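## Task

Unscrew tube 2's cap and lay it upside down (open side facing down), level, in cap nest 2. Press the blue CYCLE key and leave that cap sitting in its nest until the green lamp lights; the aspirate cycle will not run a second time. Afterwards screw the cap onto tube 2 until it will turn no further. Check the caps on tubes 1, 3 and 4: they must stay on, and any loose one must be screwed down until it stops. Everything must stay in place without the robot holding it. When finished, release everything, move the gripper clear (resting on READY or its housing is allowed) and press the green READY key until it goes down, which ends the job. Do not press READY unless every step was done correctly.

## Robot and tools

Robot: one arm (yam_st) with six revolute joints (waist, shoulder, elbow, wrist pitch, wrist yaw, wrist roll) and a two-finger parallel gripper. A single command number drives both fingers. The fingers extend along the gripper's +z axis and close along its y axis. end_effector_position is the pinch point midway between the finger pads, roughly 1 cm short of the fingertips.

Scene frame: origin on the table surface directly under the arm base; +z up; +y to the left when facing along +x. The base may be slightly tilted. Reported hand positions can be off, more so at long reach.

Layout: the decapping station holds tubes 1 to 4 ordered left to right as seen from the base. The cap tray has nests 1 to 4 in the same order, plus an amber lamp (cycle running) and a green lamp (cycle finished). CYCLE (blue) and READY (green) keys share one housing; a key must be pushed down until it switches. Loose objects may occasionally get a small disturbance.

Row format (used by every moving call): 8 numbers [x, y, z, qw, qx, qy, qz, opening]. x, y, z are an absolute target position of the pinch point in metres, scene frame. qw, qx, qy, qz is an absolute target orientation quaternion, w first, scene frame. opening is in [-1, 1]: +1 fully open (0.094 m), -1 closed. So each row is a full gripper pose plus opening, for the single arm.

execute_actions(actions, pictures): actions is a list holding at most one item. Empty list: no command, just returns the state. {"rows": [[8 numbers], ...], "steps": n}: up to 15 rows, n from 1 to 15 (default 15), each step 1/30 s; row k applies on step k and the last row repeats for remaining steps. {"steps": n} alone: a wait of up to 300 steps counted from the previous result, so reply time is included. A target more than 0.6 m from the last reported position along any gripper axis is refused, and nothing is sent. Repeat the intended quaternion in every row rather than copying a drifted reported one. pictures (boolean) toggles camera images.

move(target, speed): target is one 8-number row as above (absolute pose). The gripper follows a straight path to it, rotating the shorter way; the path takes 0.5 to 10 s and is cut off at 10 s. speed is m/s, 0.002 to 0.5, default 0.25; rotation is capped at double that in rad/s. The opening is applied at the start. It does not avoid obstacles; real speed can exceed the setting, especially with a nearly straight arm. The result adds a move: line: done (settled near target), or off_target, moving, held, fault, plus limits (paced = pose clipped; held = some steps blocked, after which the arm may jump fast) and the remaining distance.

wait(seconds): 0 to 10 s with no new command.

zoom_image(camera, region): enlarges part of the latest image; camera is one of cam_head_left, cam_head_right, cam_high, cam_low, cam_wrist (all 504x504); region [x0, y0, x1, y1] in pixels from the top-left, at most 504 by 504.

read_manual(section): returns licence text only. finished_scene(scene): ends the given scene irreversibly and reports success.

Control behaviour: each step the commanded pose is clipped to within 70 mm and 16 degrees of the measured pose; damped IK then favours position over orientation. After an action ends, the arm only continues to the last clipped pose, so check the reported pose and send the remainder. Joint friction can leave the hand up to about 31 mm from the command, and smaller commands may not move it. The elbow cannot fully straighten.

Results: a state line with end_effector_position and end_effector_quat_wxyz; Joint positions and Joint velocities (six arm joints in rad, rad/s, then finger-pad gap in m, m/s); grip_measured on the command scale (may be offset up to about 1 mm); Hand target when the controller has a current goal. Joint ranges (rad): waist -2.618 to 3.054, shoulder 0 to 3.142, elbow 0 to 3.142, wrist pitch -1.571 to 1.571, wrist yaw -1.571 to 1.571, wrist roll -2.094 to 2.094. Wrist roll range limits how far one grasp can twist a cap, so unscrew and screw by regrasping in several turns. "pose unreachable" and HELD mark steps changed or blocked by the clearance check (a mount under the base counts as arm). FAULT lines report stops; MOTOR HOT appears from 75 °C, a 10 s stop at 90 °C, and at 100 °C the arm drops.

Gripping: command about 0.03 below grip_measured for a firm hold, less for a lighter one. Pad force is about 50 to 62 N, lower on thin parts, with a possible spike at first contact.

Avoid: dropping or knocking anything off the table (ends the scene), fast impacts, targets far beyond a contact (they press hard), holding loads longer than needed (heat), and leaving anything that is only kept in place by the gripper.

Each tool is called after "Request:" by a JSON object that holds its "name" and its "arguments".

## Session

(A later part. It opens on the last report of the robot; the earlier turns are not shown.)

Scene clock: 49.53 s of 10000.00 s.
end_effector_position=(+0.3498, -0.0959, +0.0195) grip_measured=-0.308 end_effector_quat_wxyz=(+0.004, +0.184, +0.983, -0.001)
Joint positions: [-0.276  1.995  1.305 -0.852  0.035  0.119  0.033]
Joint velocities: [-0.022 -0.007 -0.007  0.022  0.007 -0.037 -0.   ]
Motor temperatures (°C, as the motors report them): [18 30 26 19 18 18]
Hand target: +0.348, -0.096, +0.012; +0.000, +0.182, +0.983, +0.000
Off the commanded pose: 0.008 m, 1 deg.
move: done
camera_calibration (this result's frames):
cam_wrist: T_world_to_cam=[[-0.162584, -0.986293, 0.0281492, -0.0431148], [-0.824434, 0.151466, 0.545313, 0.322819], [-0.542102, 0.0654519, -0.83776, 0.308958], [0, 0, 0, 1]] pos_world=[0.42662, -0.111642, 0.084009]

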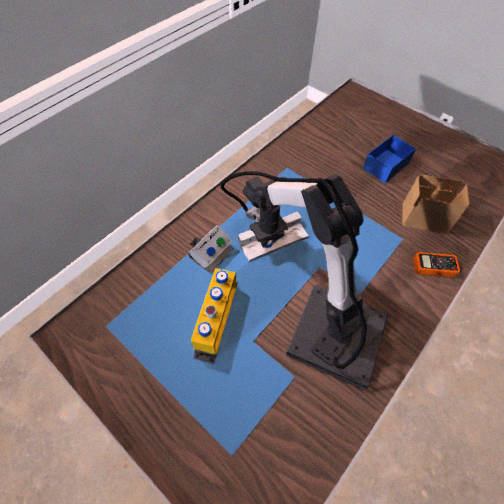

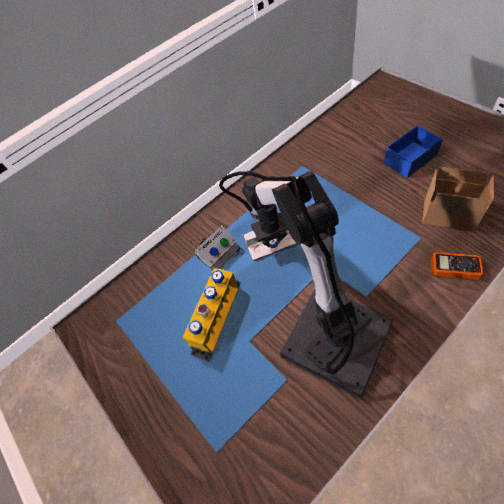

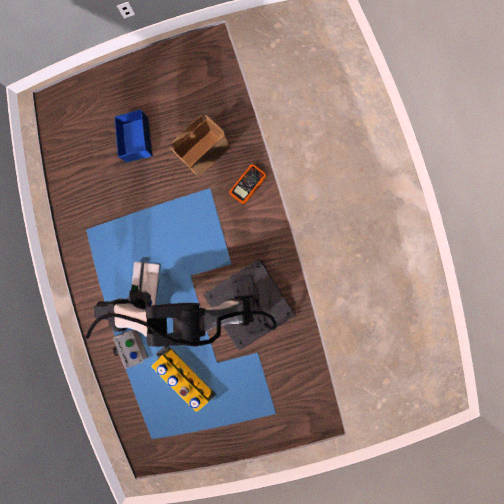

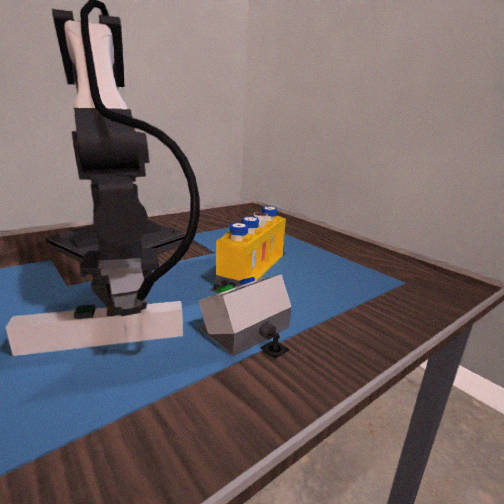

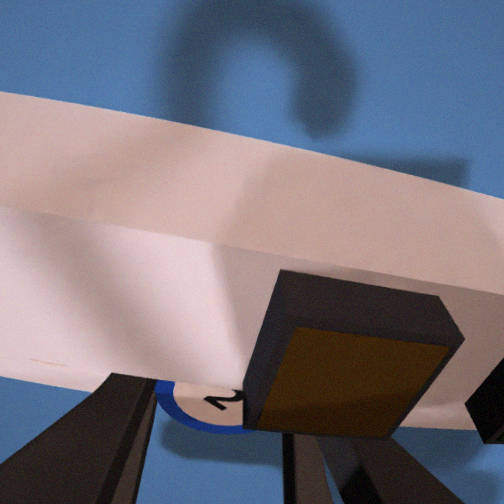

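Nudge slightly toward base and down.

Request:
{"name": "move", "arguments": {"target": [0.345,-0.0955,0.008,0,0.1822,0.9833,0,-0.345], "speed": 0.02}}

Scene clock: 50.87 s of 10000.00 s.
end_effector_position=(+0.3503, -0.0960, +0.0186) grip_measured=-0.308 end_effector_quat_wxyz=(+0.006, +0.184, +0.983, -0.001)
Joint positions: [-0.276  1.995  1.3   -0.843  0.035  0.119  0.033]
Joint velocities: [ 0.002  0.012  0.002  0.007 -0.022 -0.037 -0.   ]
Motor temperatures (°C, as the motors report them): [18 30 26 19 18 18]
Hand target: +0.344, -0.095, +0.008; -0.001, +0.182, +0.983, +0.000
Off the commanded pose: 0.012 m, 1 deg.
move: off_target
camera_calibration (this result's frames):
cam_wrist: T_world_to_cam=[[-0.162842, -0.98624, 0.0285182, -0.043016], [-0.82662, 0.152154, 0.541801, 0.324685], [-0.538685, 0.0646544, -0.840023, 0.307246], [0, 0, 0, 1]] pos_world=[0.426895, -0.111691, 0.0834054]

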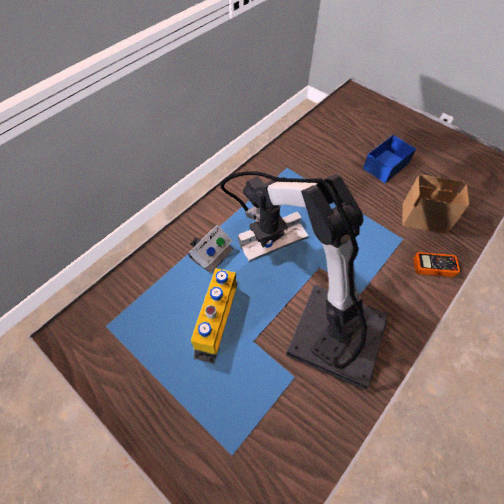

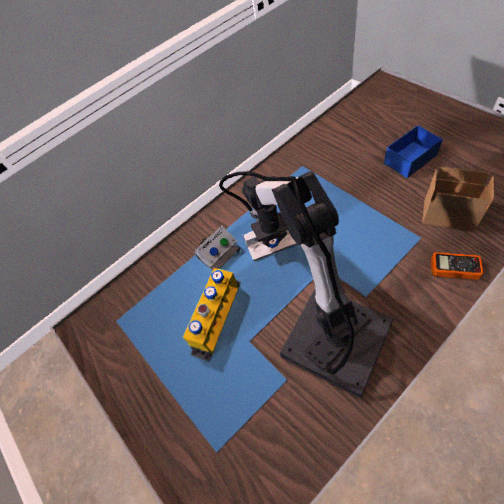

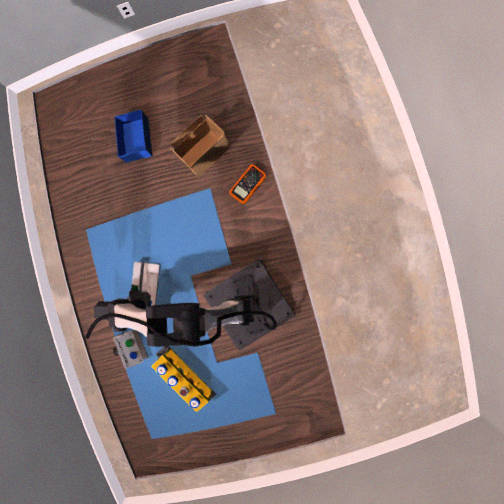

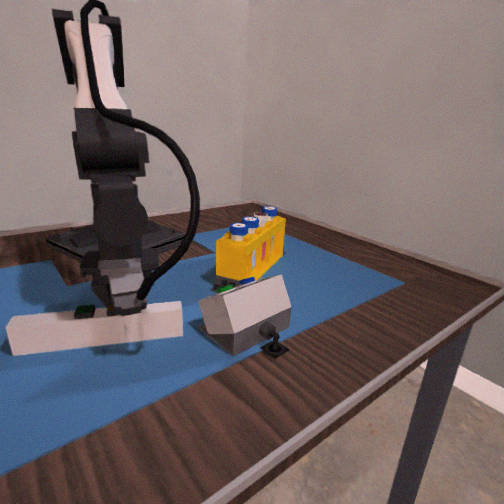

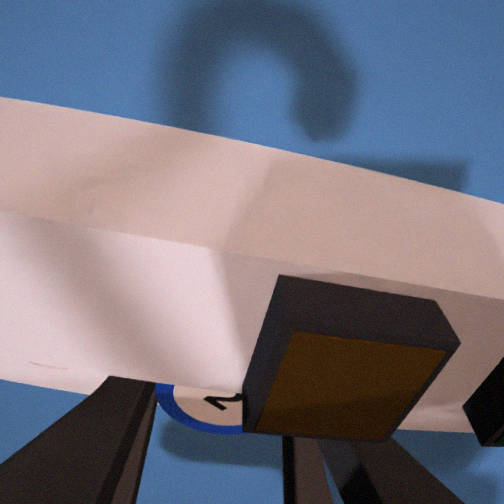

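In contact. Release and look.

Request:
{"name": "execute_actions", "arguments": {"actions": [{"rows":[[0.350,-0.096,0.019,0,0.1822,0.9833,0,-0.345],[0.350,-0.096,0.019,0,0.1822,0.9833,0,-0.345],[0.350,-0.096,0.019,0,0.1822,0.9833,0,-0.345],[0.350,-0.096,0.019,0,0.1822,0.9833,0,-0.1]],"steps":10}], "pictures": false}}

Request:
{"name": "move", "arguments": {"target": [0.345,-0.094,0.06,0,0.1822,0.9833,0,-0.1], "speed": 0.1}}

Request:
{"name": "move", "arguments": {"target": [0.30,-0.075,0.12,0,0.1822,0.9833,0,-0.1]}}

Scene clock: 52.23 s of 10000.00 s.
end_effector_position=(+0.3503, -0.0964, +0.0192) grip_measured=-0.102 end_effector_quat_wxyz=(+0.005, +0.184, +0.983, -0.002)
Joint positions: [-0.276  1.995  1.303 -0.848  0.038  0.119  0.042]
Joint velocities: [ 0.002 -0.022 -0.012 -0.037  0.037 -0.037  0.   ]
Motor temperatures (°C, as the motors report them): [18 30 26 19 18 18]
Hand target: +0.350, -0.096, +0.019; +0.000, +0.182, +0.983, +0.000
Off the commanded pose: 0.001 m, 1 deg.
Steps of this call (steps 1 to 31: nothing new was sent; steps 32 to 41: all 10 steps of this action). Readings (end_effector_position):
32: (+0.3505, -0.0960, +0.0189)
33: (+0.3506, -0.0961, +0.0192)
35: (+0.3504, -0.0962, +0.0192)
39: (+0.3503, -0.0964, +0.0192)
41: the state above

Scene clock: 53.47 s of 10000.00 s.
end_effector_position=(+0.3419, -0.0955, +0.0516) grip_measured=-0.102 end_effector_quat_wxyz=(-0.009, +0.184, +0.983, -0.001)
Joint positions: [-0.276  1.94   1.364 -0.99   0.038  0.119  0.042]
Joint velocities: [ 0.012 -0.012 -0.002 -0.007 -0.007 -0.066 -0.   ]
Motor temperatures (°C, as the motors report them): [18 30 26 19 18 18]
Hand target: +0.346, -0.094, +0.060; -0.000, +0.182, +0.983, -0.000
Off the commanded pose: 0.009 m, 1 deg.
move: done
camera_calibration (this result's frames):
cam_wrist: T_world_to_cam=[[-0.161024, -0.986536, 0.0286045, -0.0454818], [-0.810859, 0.148762, 0.566019, 0.292807], [-0.562653, 0.0679486, -0.823896, 0.338099], [0, 0, 0, 1]] pos_world=[0.420334, -0.111401, 0.114125]

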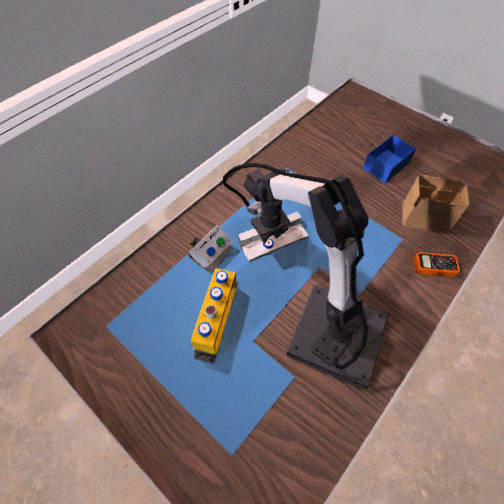

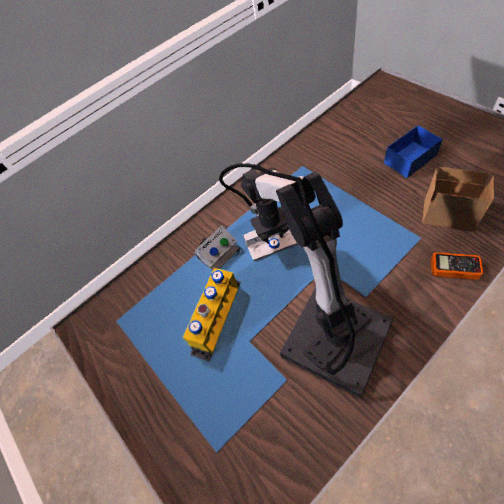

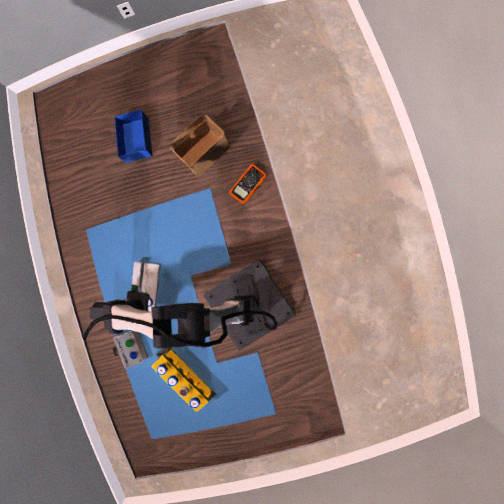

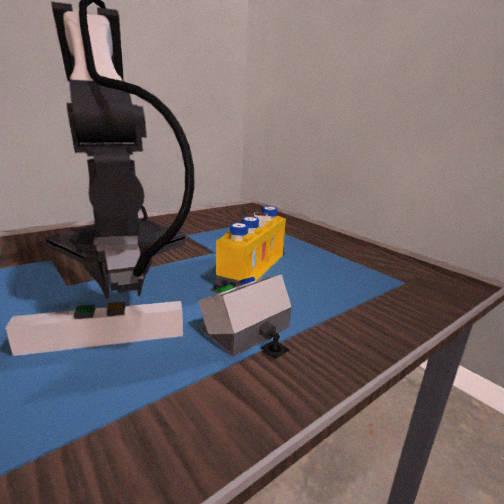

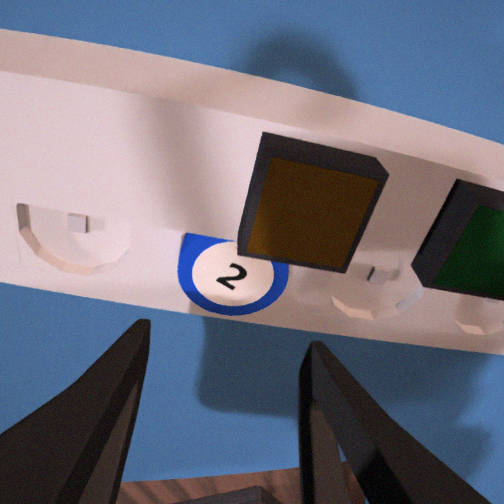

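Scene clock: 54.43 s of 10000.00 s.
end_effector_position=(+0.3052, -0.0793, +0.1199) grip_measured=-0.102 end_effector_quat_wxyz=(+0.005, +0.181, +0.984, -0.002)
Joint positions: [-0.247  1.705  1.34  -1.174  0.038  0.139  0.042]
Joint velocities: [-0.017  0.017 -0.007  0.037 -0.007 -0.007 -0.   ]
Motor temperatures (°C, as the motors report them): [18 30 26 19 18 18]
Hand target: +0.301, -0.076, +0.121; +0.000, +0.182, +0.983, -0.000
Off the commanded pose: 0.007 m, 1 deg.
move: done
camera_calibration (this result's frames):
cam_wrist: T_world_to_cam=[[-0.155261, -0.987409, 0.0303008, -0.0394606], [-0.827057, 0.146699, 0.542638, 0.229468], [-0.540251, 0.0591899, -0.83942, 0.36696], [0, 0, 0, 1]] pos_world=[0.381907, -0.0943468, 0.184711]

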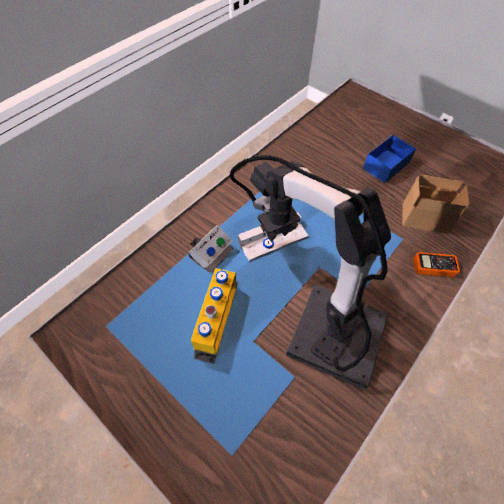

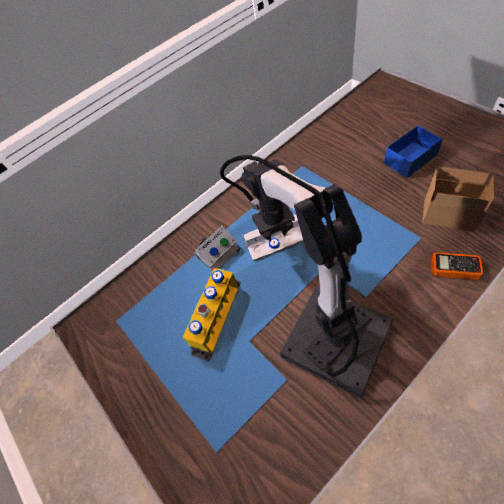

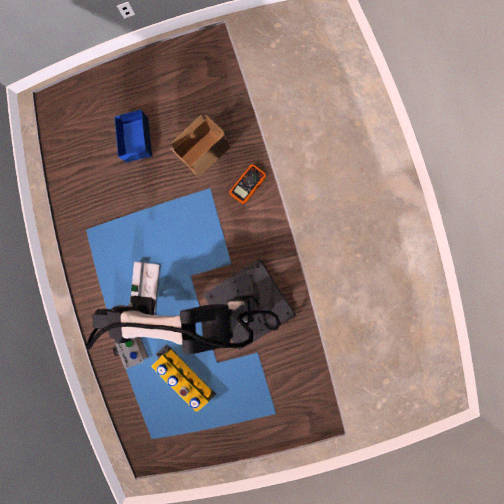

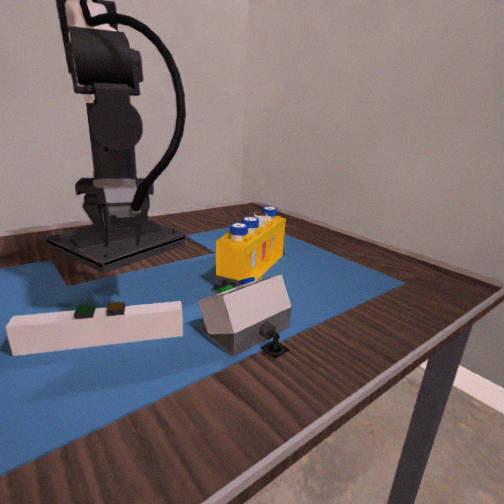

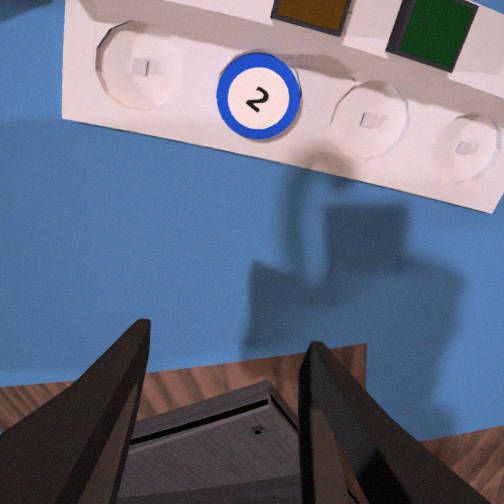

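Request:
{"name": "zoom_image", "arguments": {"camera": "cam_head_left", "region": [235,215,305,265]}}

Request:
{"name": "zoom_image", "arguments": {"camera": "cam_wrist", "region": [180,20,340,170]}}

Region (235, 215, 305, 265) of cam_head_left's 504x504 image, scaled by 7.200, with more detail than that image has; it fills the top 360 rows of this view, and the rest is white.

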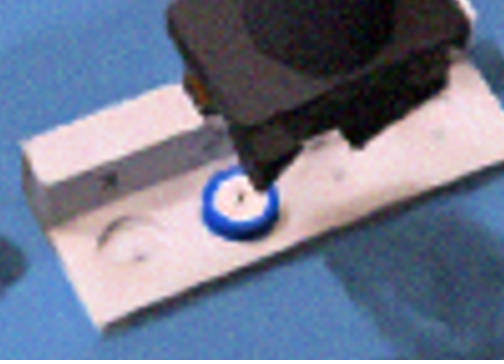

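Region (180, 20, 340, 170) of cam_wrist's 504x504 image, scaled by 3.150, with more detail than that image has; it fills the top 472 rows of this view, and the rest is white.

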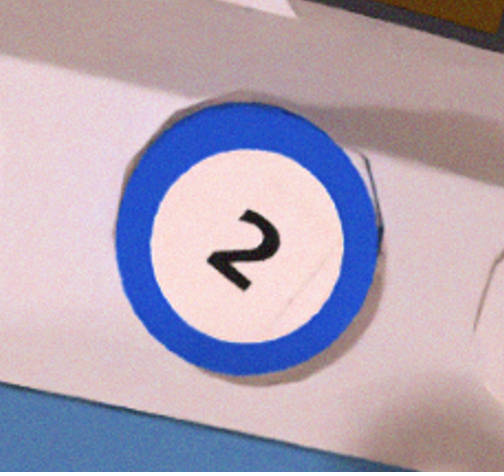

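Request:
{"name": "move", "arguments": {"target": [0.40,0.06,0.16,0,0.05,0.9987,0,-1], "speed": 0.3}}

Scene clock: 56.87 s of 10000.00 s.
end_effector_position=(+0.3973, +0.0637, +0.1592) grip_measured=-0.990 end_effector_quat_wxyz=(+0.002, +0.042, +0.999, -0.000)
Joint positions: [ 0.166  2.085  1.984 -1.461  0.042  0.274  0.   ]
Joint velocities: [ 0.017 -0.002 -0.007 -0.007  0.007 -0.007  0.   ]
Motor temperatures (°C, as the motors report them): [18 30 26 19 18 18]
Hand target: +0.399, +0.062, +0.159; -0.001, +0.050, +0.999, -0.002
Off the commanded pose: 0.005 m, 1 deg.
move: done
camera_calibration (this result's frames):
cam_wrist: T_world_to_cam=[[0.122453, -0.992067, 0.028422, 0.00511095], [-0.831942, -0.0869886, 0.548001, 0.279405], [-0.541181, -0.0907498, -0.835995, 0.450633], [0, 0, 0, 1]] pos_world=[0.475697, 0.0702703, 0.223467]

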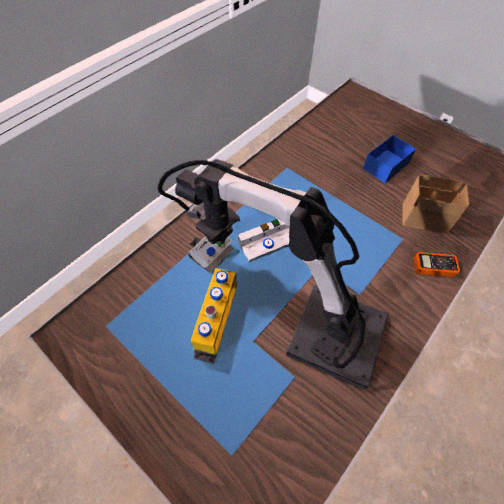

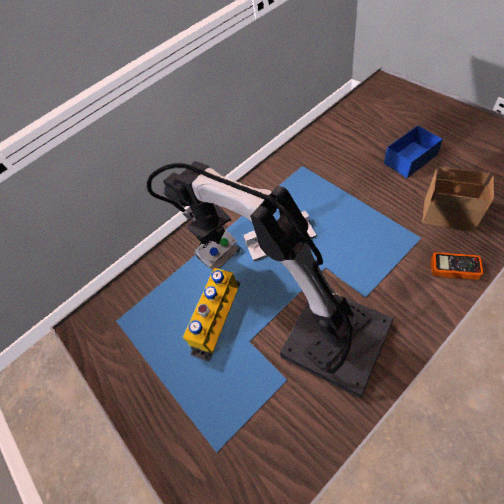

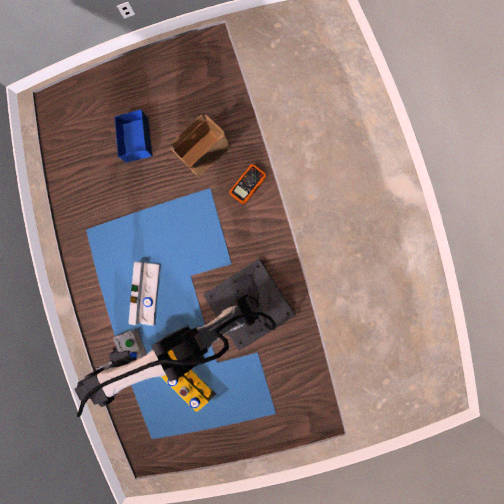

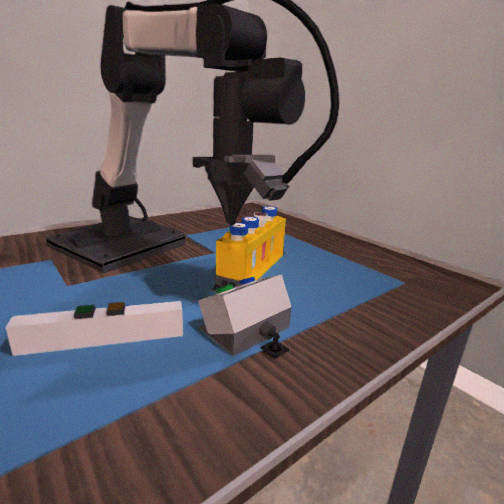

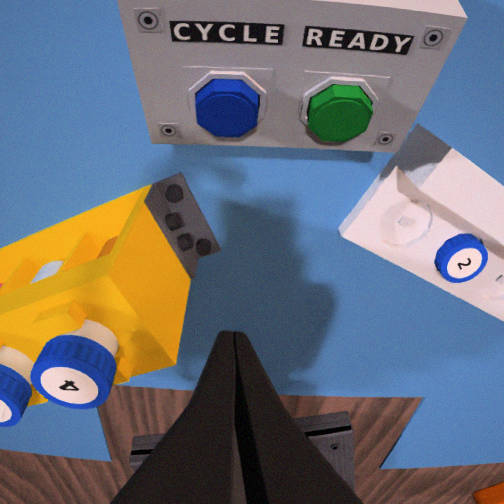

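Request:
{"name": "move", "arguments": {"target": [0.430,0.072,0.092,0.2162,-0.0426,0.9754,0.0094,-1], "speed": 0.15}}

Scene clock: 60.40 s of 10000.00 s.
end_effector_position=(+0.4273, +0.0698, +0.0850) grip_measured=-0.990 end_effector_quat_wxyz=(+0.201, -0.037, +0.979, +0.011)
Joint positions: [ 0.175  1.865  1.292 -0.589  0.079  0.099  0.   ]
Joint velocities: [-0.017 -0.007  0.002  0.007 -0.022 -0.007  0.001]
Motor temperatures (°C, as the motors report them): [18 31 26 19 18 18]
Hand target: +0.428, +0.072, +0.092; +0.216, -0.044, +0.975, +0.010
Off the commanded pose: 0.008 m, 2 deg.
move: done
camera_calibration (this result's frames):
cam_wrist: T_world_to_cam=[[0.252629, -0.96241, 0.0997324, -0.0541185], [-0.955476, -0.231902, 0.182446, 0.439516], [-0.152459, -0.141383, -0.978145, 0.254885], [0, 0, 0, 1]] pos_world=[0.472478, 0.085877, 0.174524]

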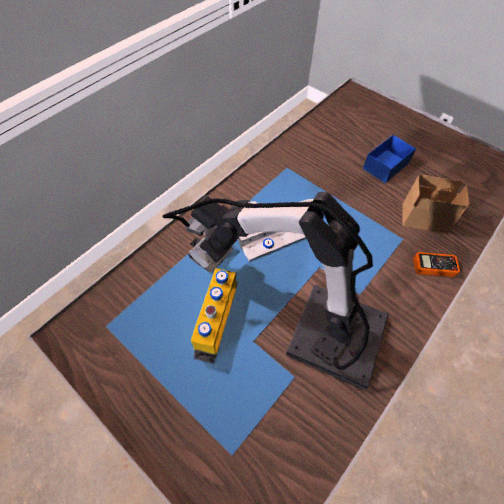

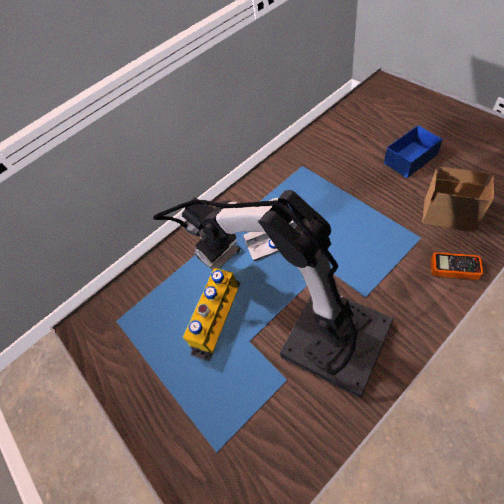

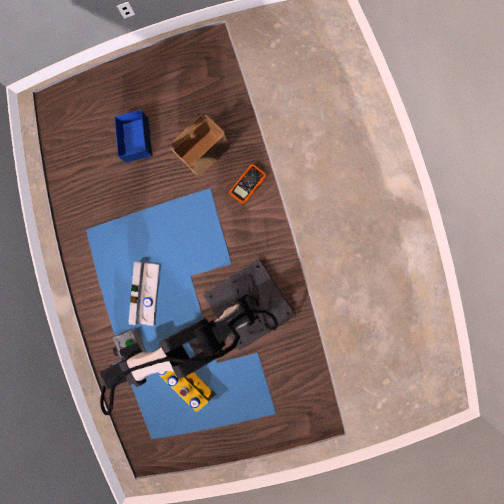

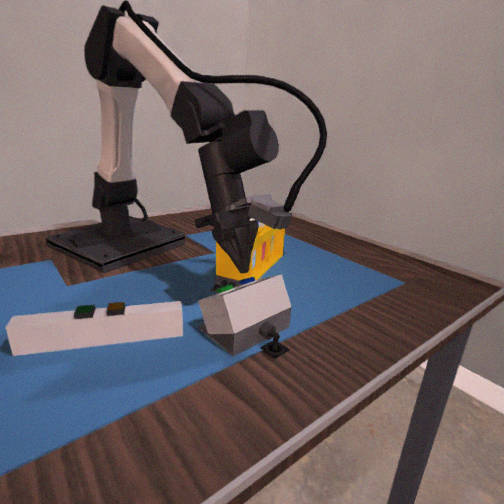

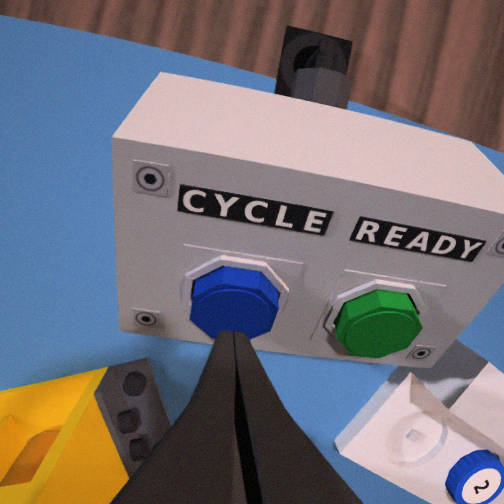

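Request:
{"name": "move", "arguments": {"target": [0.444,0.0725,0.056,0.2162,-0.0426,0.9754,0.0094,-1], "speed": 0.03}}

Scene clock: 62.43 s of 10000.00 s.
end_effector_position=(+0.4382, +0.0720, +0.0734) grip_measured=-0.990 end_effector_quat_wxyz=(+0.215, -0.038, +0.976, +0.011)
Joint positions: [ 0.175  1.902  1.281 -0.513  0.082  0.093  0.   ]
Joint velocities: [ 0.007  0.007 -0.012 -0.051 -0.022 -0.007  0.002]
Motor temperatures (°C, as the motors report them): [18 31 26 19 18 18]
Hand target: +0.442, +0.072, +0.056; +0.216, -0.043, +0.975, +0.009
Off the commanded pose: 0.018 m, 1 deg.
move: off_target
camera_calibration (this result's frames):
cam_wrist: T_world_to_cam=[[0.252991, -0.961622, 0.106204, -0.0542909], [-0.959412, -0.23523, 0.155547, 0.456506], [-0.124595, -0.141245, -0.982103, 0.233634], [0, 0, 0, 1]] pos_world=[0.480822, 0.0881763, 0.16421]

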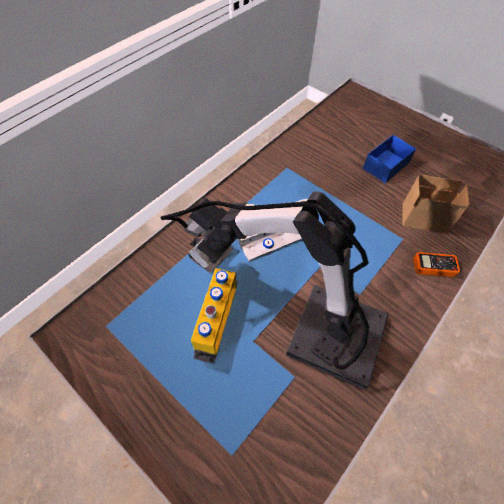

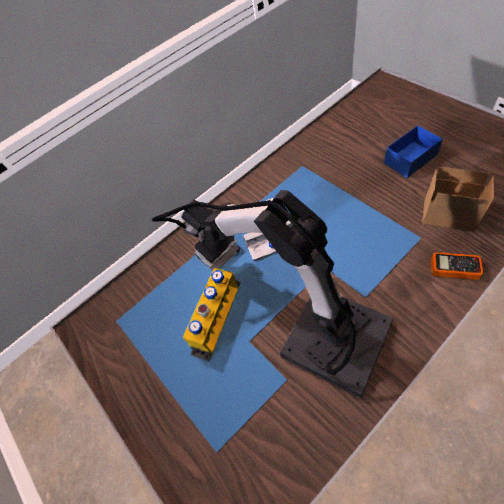

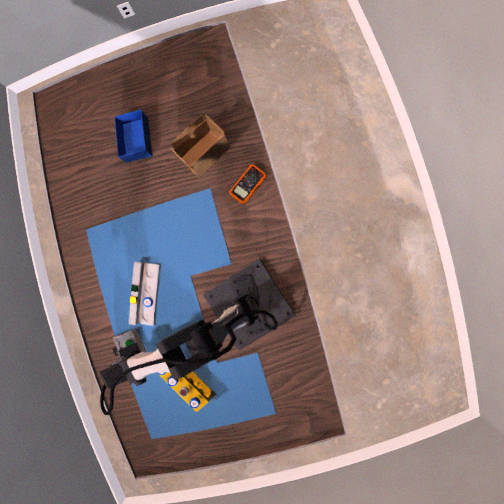

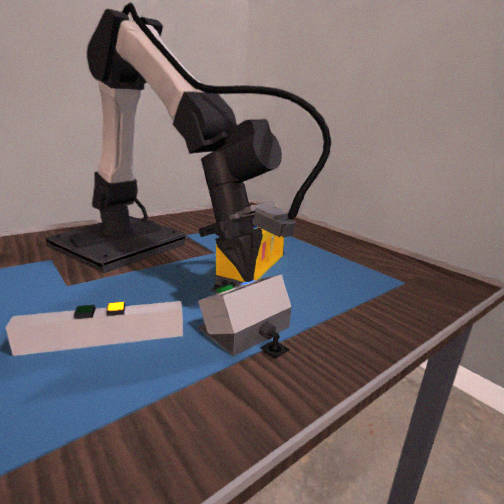

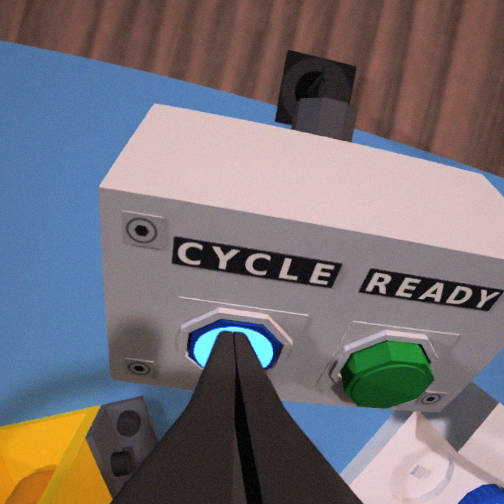

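Request:
{"name": "move", "arguments": {"target": [0.40,0.08,0.16,0.1,-0.0426,0.994,0,-1], "speed": 0.25}}

Request:
{"name": "move", "arguments": {"target": [0.332,0.1275,0.155,0,-0.8526,0.5225,0,0.1], "speed": 0.5}}

Scene clock: 64.43 s of 10000.00 s.
end_effector_position=(+0.4009, +0.0766, +0.1613) grip_measured=-0.990 end_effector_quat_wxyz=(+0.105, -0.043, +0.994, -0.001)
Joint positions: [ 0.212  1.898  1.7   -1.165  0.082  0.137  0.   ]
Joint velocities: [-0.012 -0.022 -0.007 -0.051 -0.007 -0.007 -0.   ]
Motor temperatures (°C, as the motors report them): [18 32 26 19 18 18]
Hand target: +0.402, +0.080, +0.160; +0.100, -0.042, +0.994, -0.000
Off the commanded pose: 0.004 m, 1 deg.
move: done
camera_calibration (this result's frames):
cam_wrist: T_world_to_cam=[[0.278751, -0.956981, 0.0805307, -0.0563119], [-0.899343, -0.230707, 0.371424, 0.348854], [-0.336867, -0.17596, -0.924964, 0.394435], [0, 0, 0, 1]] pos_world=[0.462308, 0.0959981, 0.239801]

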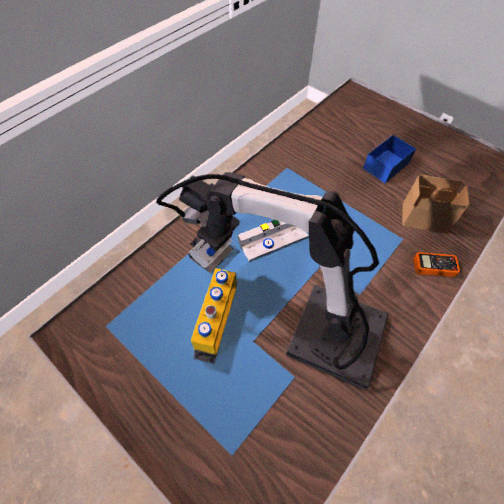

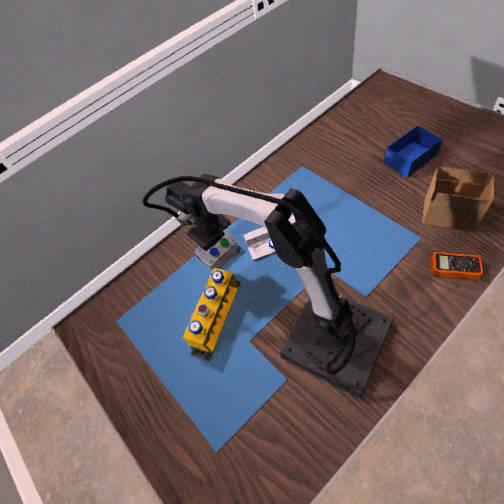

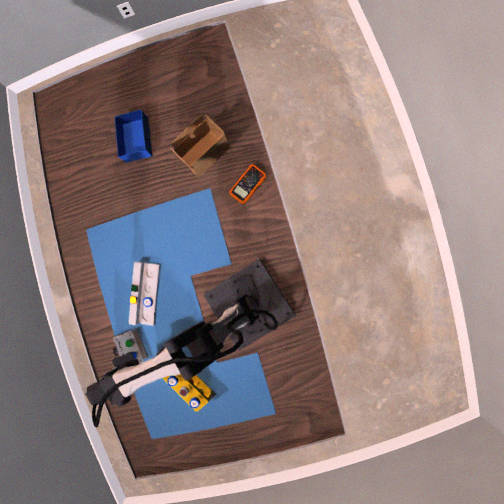

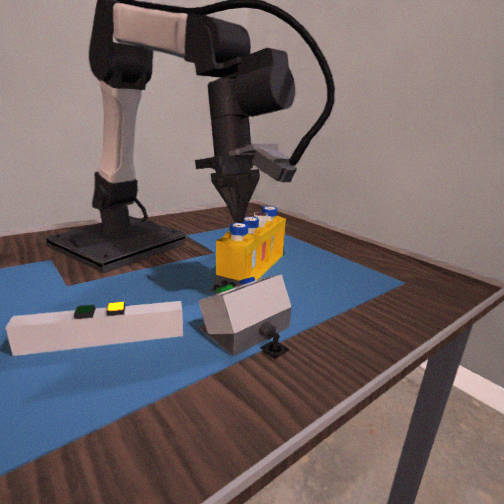

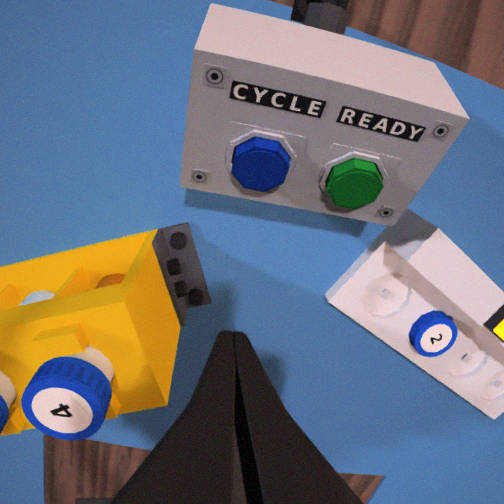

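Scene clock: 67.10 s of 10000.00 s.
end_effector_position=(+0.3340, +0.1269, +0.1542) grip_measured=+0.098 end_effector_quat_wxyz=(-0.004, +0.847, -0.531, +0.001)
Joint positions: [ 0.371  1.898  1.684 -1.354  0.037 -1.627  0.052]
Joint velocities: [-0.012  0.002 -0.002 -0.037  0.037 -0.066 -0.001]
Motor temperatures (°C, as the motors report them): [18 32 26 19 18 18]
Hand target: +0.331, +0.127, +0.156; +0.001, +0.852, -0.523, +0.000
Off the commanded pose: 0.002 m, 1 deg.
move: done
camera_calibration (this result's frames):
cam_wrist: T_world_to_cam=[[0.790568, 0.611386, 0.0347733, -0.351911], [0.495548, -0.672076, 0.550224, -0.134531], [0.359769, -0.417758, -0.834293, 0.158253], [0, 0, 0, 1]] pos_world=[0.287942, 0.190849, 0.218288]

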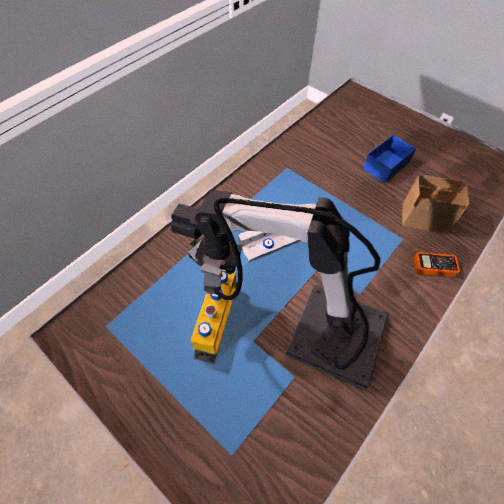

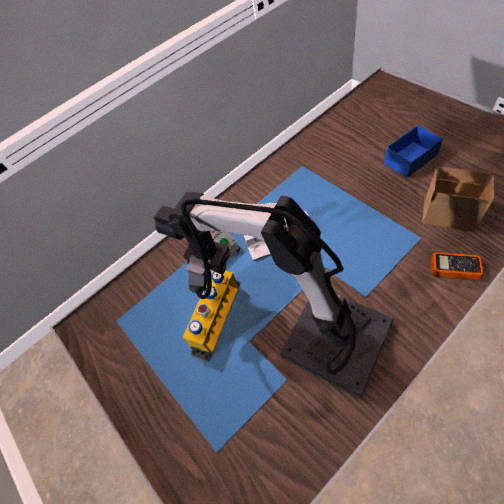

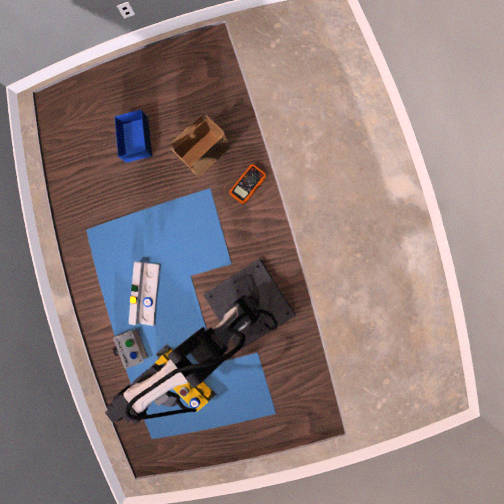

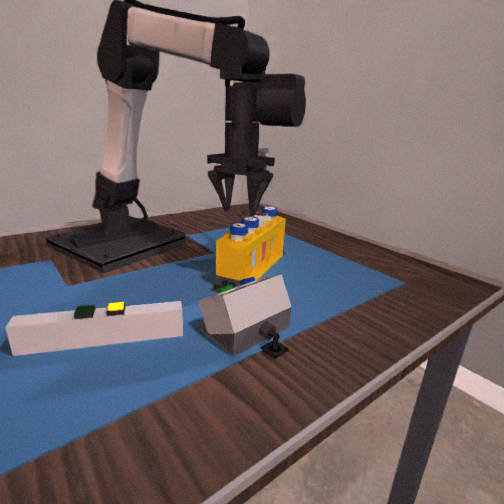

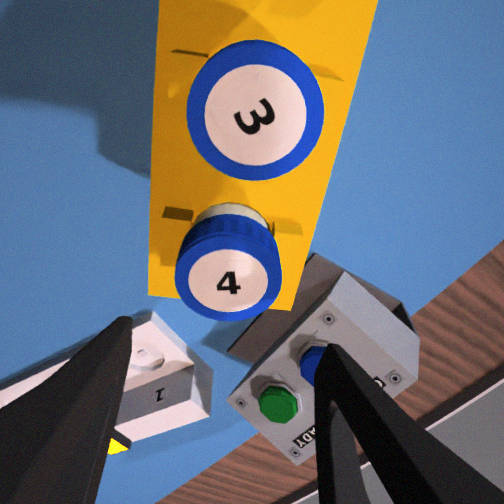

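Request:
{"name": "move", "arguments": {"target": [0.329,0.1275,0.108,0,-0.8526,0.5225,0,0.0], "speed": 0.1}}

Scene clock: 68.77 s of 10000.00 s.
end_effector_position=(+0.3288, +0.1264, +0.1142) grip_measured=+0.002 end_effector_quat_wxyz=(-0.004, +0.849, -0.528, +0.001)
Joint positions: [ 0.371  1.886  1.51  -1.192  0.037 -1.633  0.047]
Joint velocities: [-0.002  0.002 -0.002  0.037 -0.007 -0.007  0.   ]
Motor temperatures (°C, as the motors report them): [18 32 26 19 18 18]
Hand target: +0.328, +0.127, +0.108; +0.000, +0.853, -0.523, +0.000
Off the commanded pose: 0.006 m, 1 deg.
move: done
camera_calibration (this result's frames):
cam_wrist: T_world_to_cam=[[0.786581, 0.616538, 0.0342127, -0.345315], [0.499913, -0.668356, 0.550806, -0.112282], [0.362459, -0.41615, -0.833932, 0.125379], [0, 0, 0, 1]] pos_world=[0.282305, 0.190032, 0.178217]

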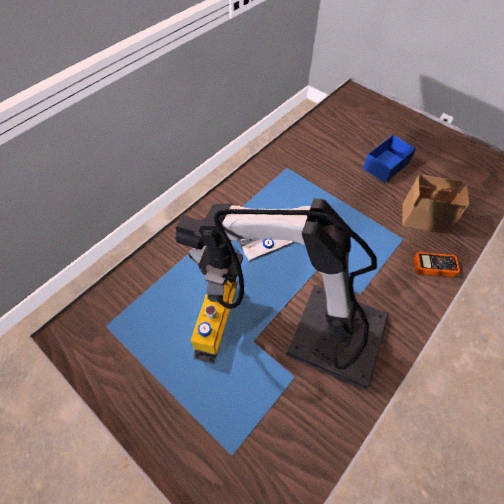

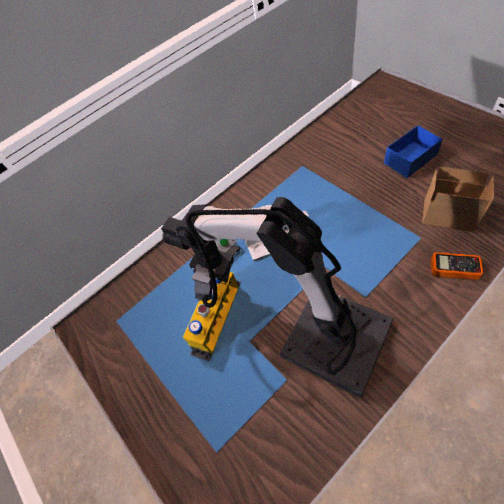

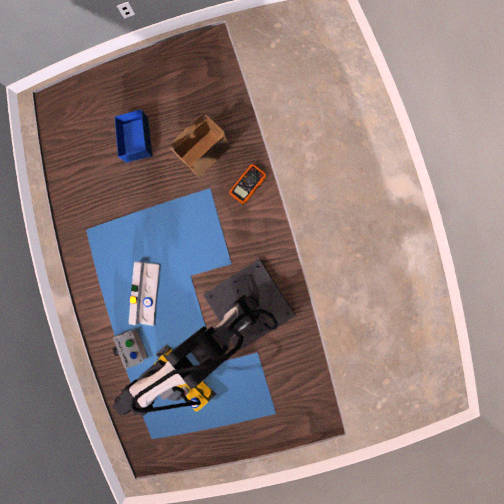

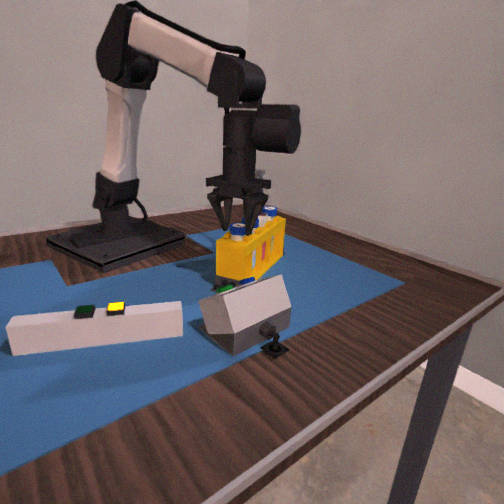

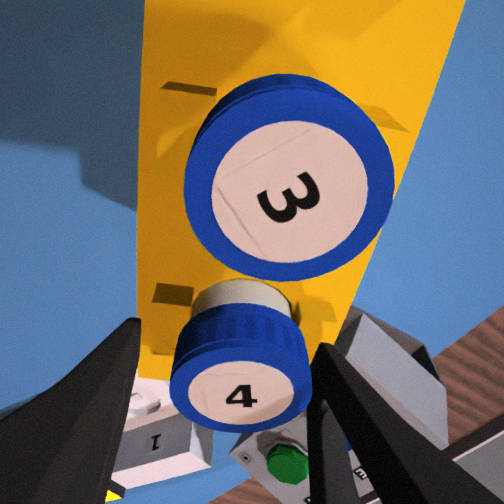

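Request:
{"name": "execute_actions", "arguments": {"actions": [{"rows":[[0.335,0.130,0.114,0,-0.8526,0.5225,0,0],[0.335,0.130,0.114,0,-0.8526,0.5225,0,0],[0.335,0.130,0.114,0,-0.8526,0.5225,0,0],[0.335,0.130,0.114,0,-0.8526,0.5225,0,0],[0.335,0.130,0.114,0,-0.8526,0.5225,0,0],[0.335,0.130,0.114,0,-0.8526,0.5225,0,0],[0.335,0.130,0.114,0,-0.8526,0.5225,0,-0.2],[0.333,0.129,0.114,0,-0.8526,0.5225,0,-0.28],[0.332,0.1285,0.114,0,-0.8526,0.5225,0,-0.35]],"steps":15}], "pictures": false}}

Request:
{"name": "execute_actions", "arguments": {"actions": [{"rows":[[0.332,0.1285,0.112,0,-0.7934,0.6088,0,-0.35]],"steps":12}]}}

Scene clock: 70.67 s of 10000.00 s.
end_effector_position=(+0.3320, +0.1277, +0.1140) grip_measured=-0.307 end_effector_quat_wxyz=(-0.001, +0.849, -0.528, -0.001)
Joint positions: [ 0.371  1.905  1.534 -1.203  0.037 -1.635  0.033]
Joint velocities: [-0.012 -0.002  0.002 -0.007 -0.007 -0.007 -0.001]
Motor temperatures (°C, as the motors report them): [18 32 26 19 18 18]
Hand target: +0.332, +0.129, +0.114; -0.000, +0.853, -0.523, -0.000
Off the commanded pose: 0.001 m, 1 deg.
Steps of this call (steps 1 to 42: nothing new was sent; steps 43 to 57: all 15 steps of this action). Readings (end_effector_position):
43: (+0.3293, +0.1266, +0.1144)
44: (+0.3305, +0.1271, +0.1146)
46: (+0.3329, +0.1281, +0.1145)
50: (+0.3329, +0.1281, +0.1140)
57: the state above

Scene clock: 71.07 s of 10000.00 s.
end_effector_position=(+0.3320, +0.1277, +0.1140) grip_measured=-0.307 end_effector_quat_wxyz=(-0.001, +0.802, -0.598, -0.001)
Joint positions: [ 0.371  1.905  1.534 -1.203  0.037 -1.466  0.033]
Joint velocities: [-0.007  0.007  0.017  0.007 -0.037  0.051 -0.001]
Motor temperatures (°C, as the motors report them): [18 32 26 19 18 18]
Hand target: +0.332, +0.128, +0.112; -0.000, +0.793, -0.609, -0.000
Off the commanded pose: 0.002 m, 2 deg.
Steps of this call (steps 1 to 12: all 12 steps of this action). Readings (end_effector_position):
1: (+0.3320, +0.1277, +0.1140)
2: (+0.3320, +0.1277, +0.1140)
4: (+0.3320, +0.1277, +0.1140)
8: (+0.3320, +0.1277, +0.1140)
12: the state above
camera_calibration (this result's frames):
cam_wrist: T_world_to_cam=[[0.878609, 0.476726, 0.0279003, -0.360612], [0.384947, -0.741612, 0.549388, -0.0651565], [0.282599, -0.471957, -0.835102, 0.158337], [0, 0, 0, 1]] pos_world=[0.297173, 0.198321, 0.178085]

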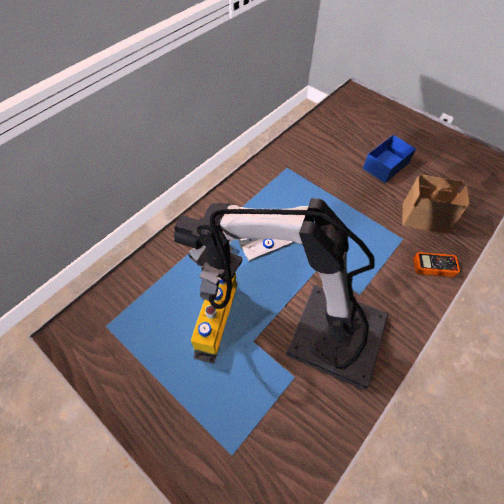

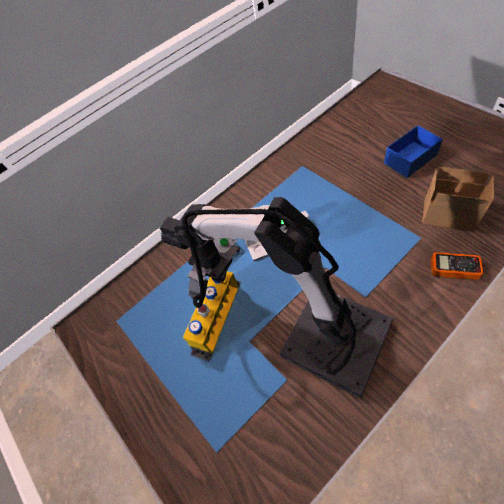

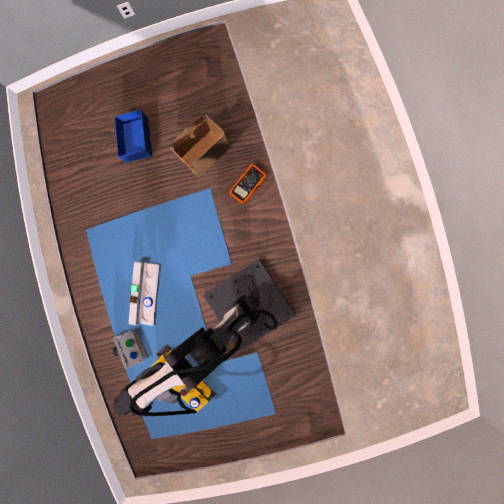

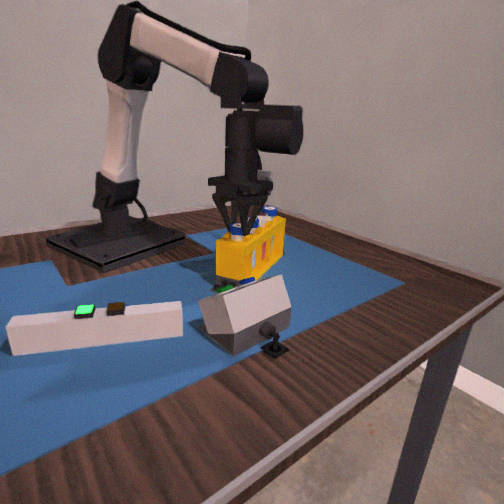

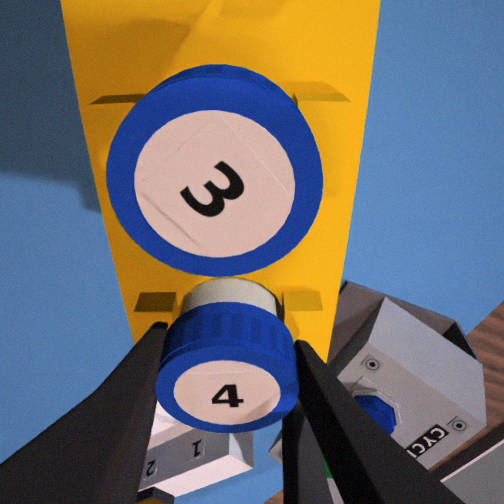

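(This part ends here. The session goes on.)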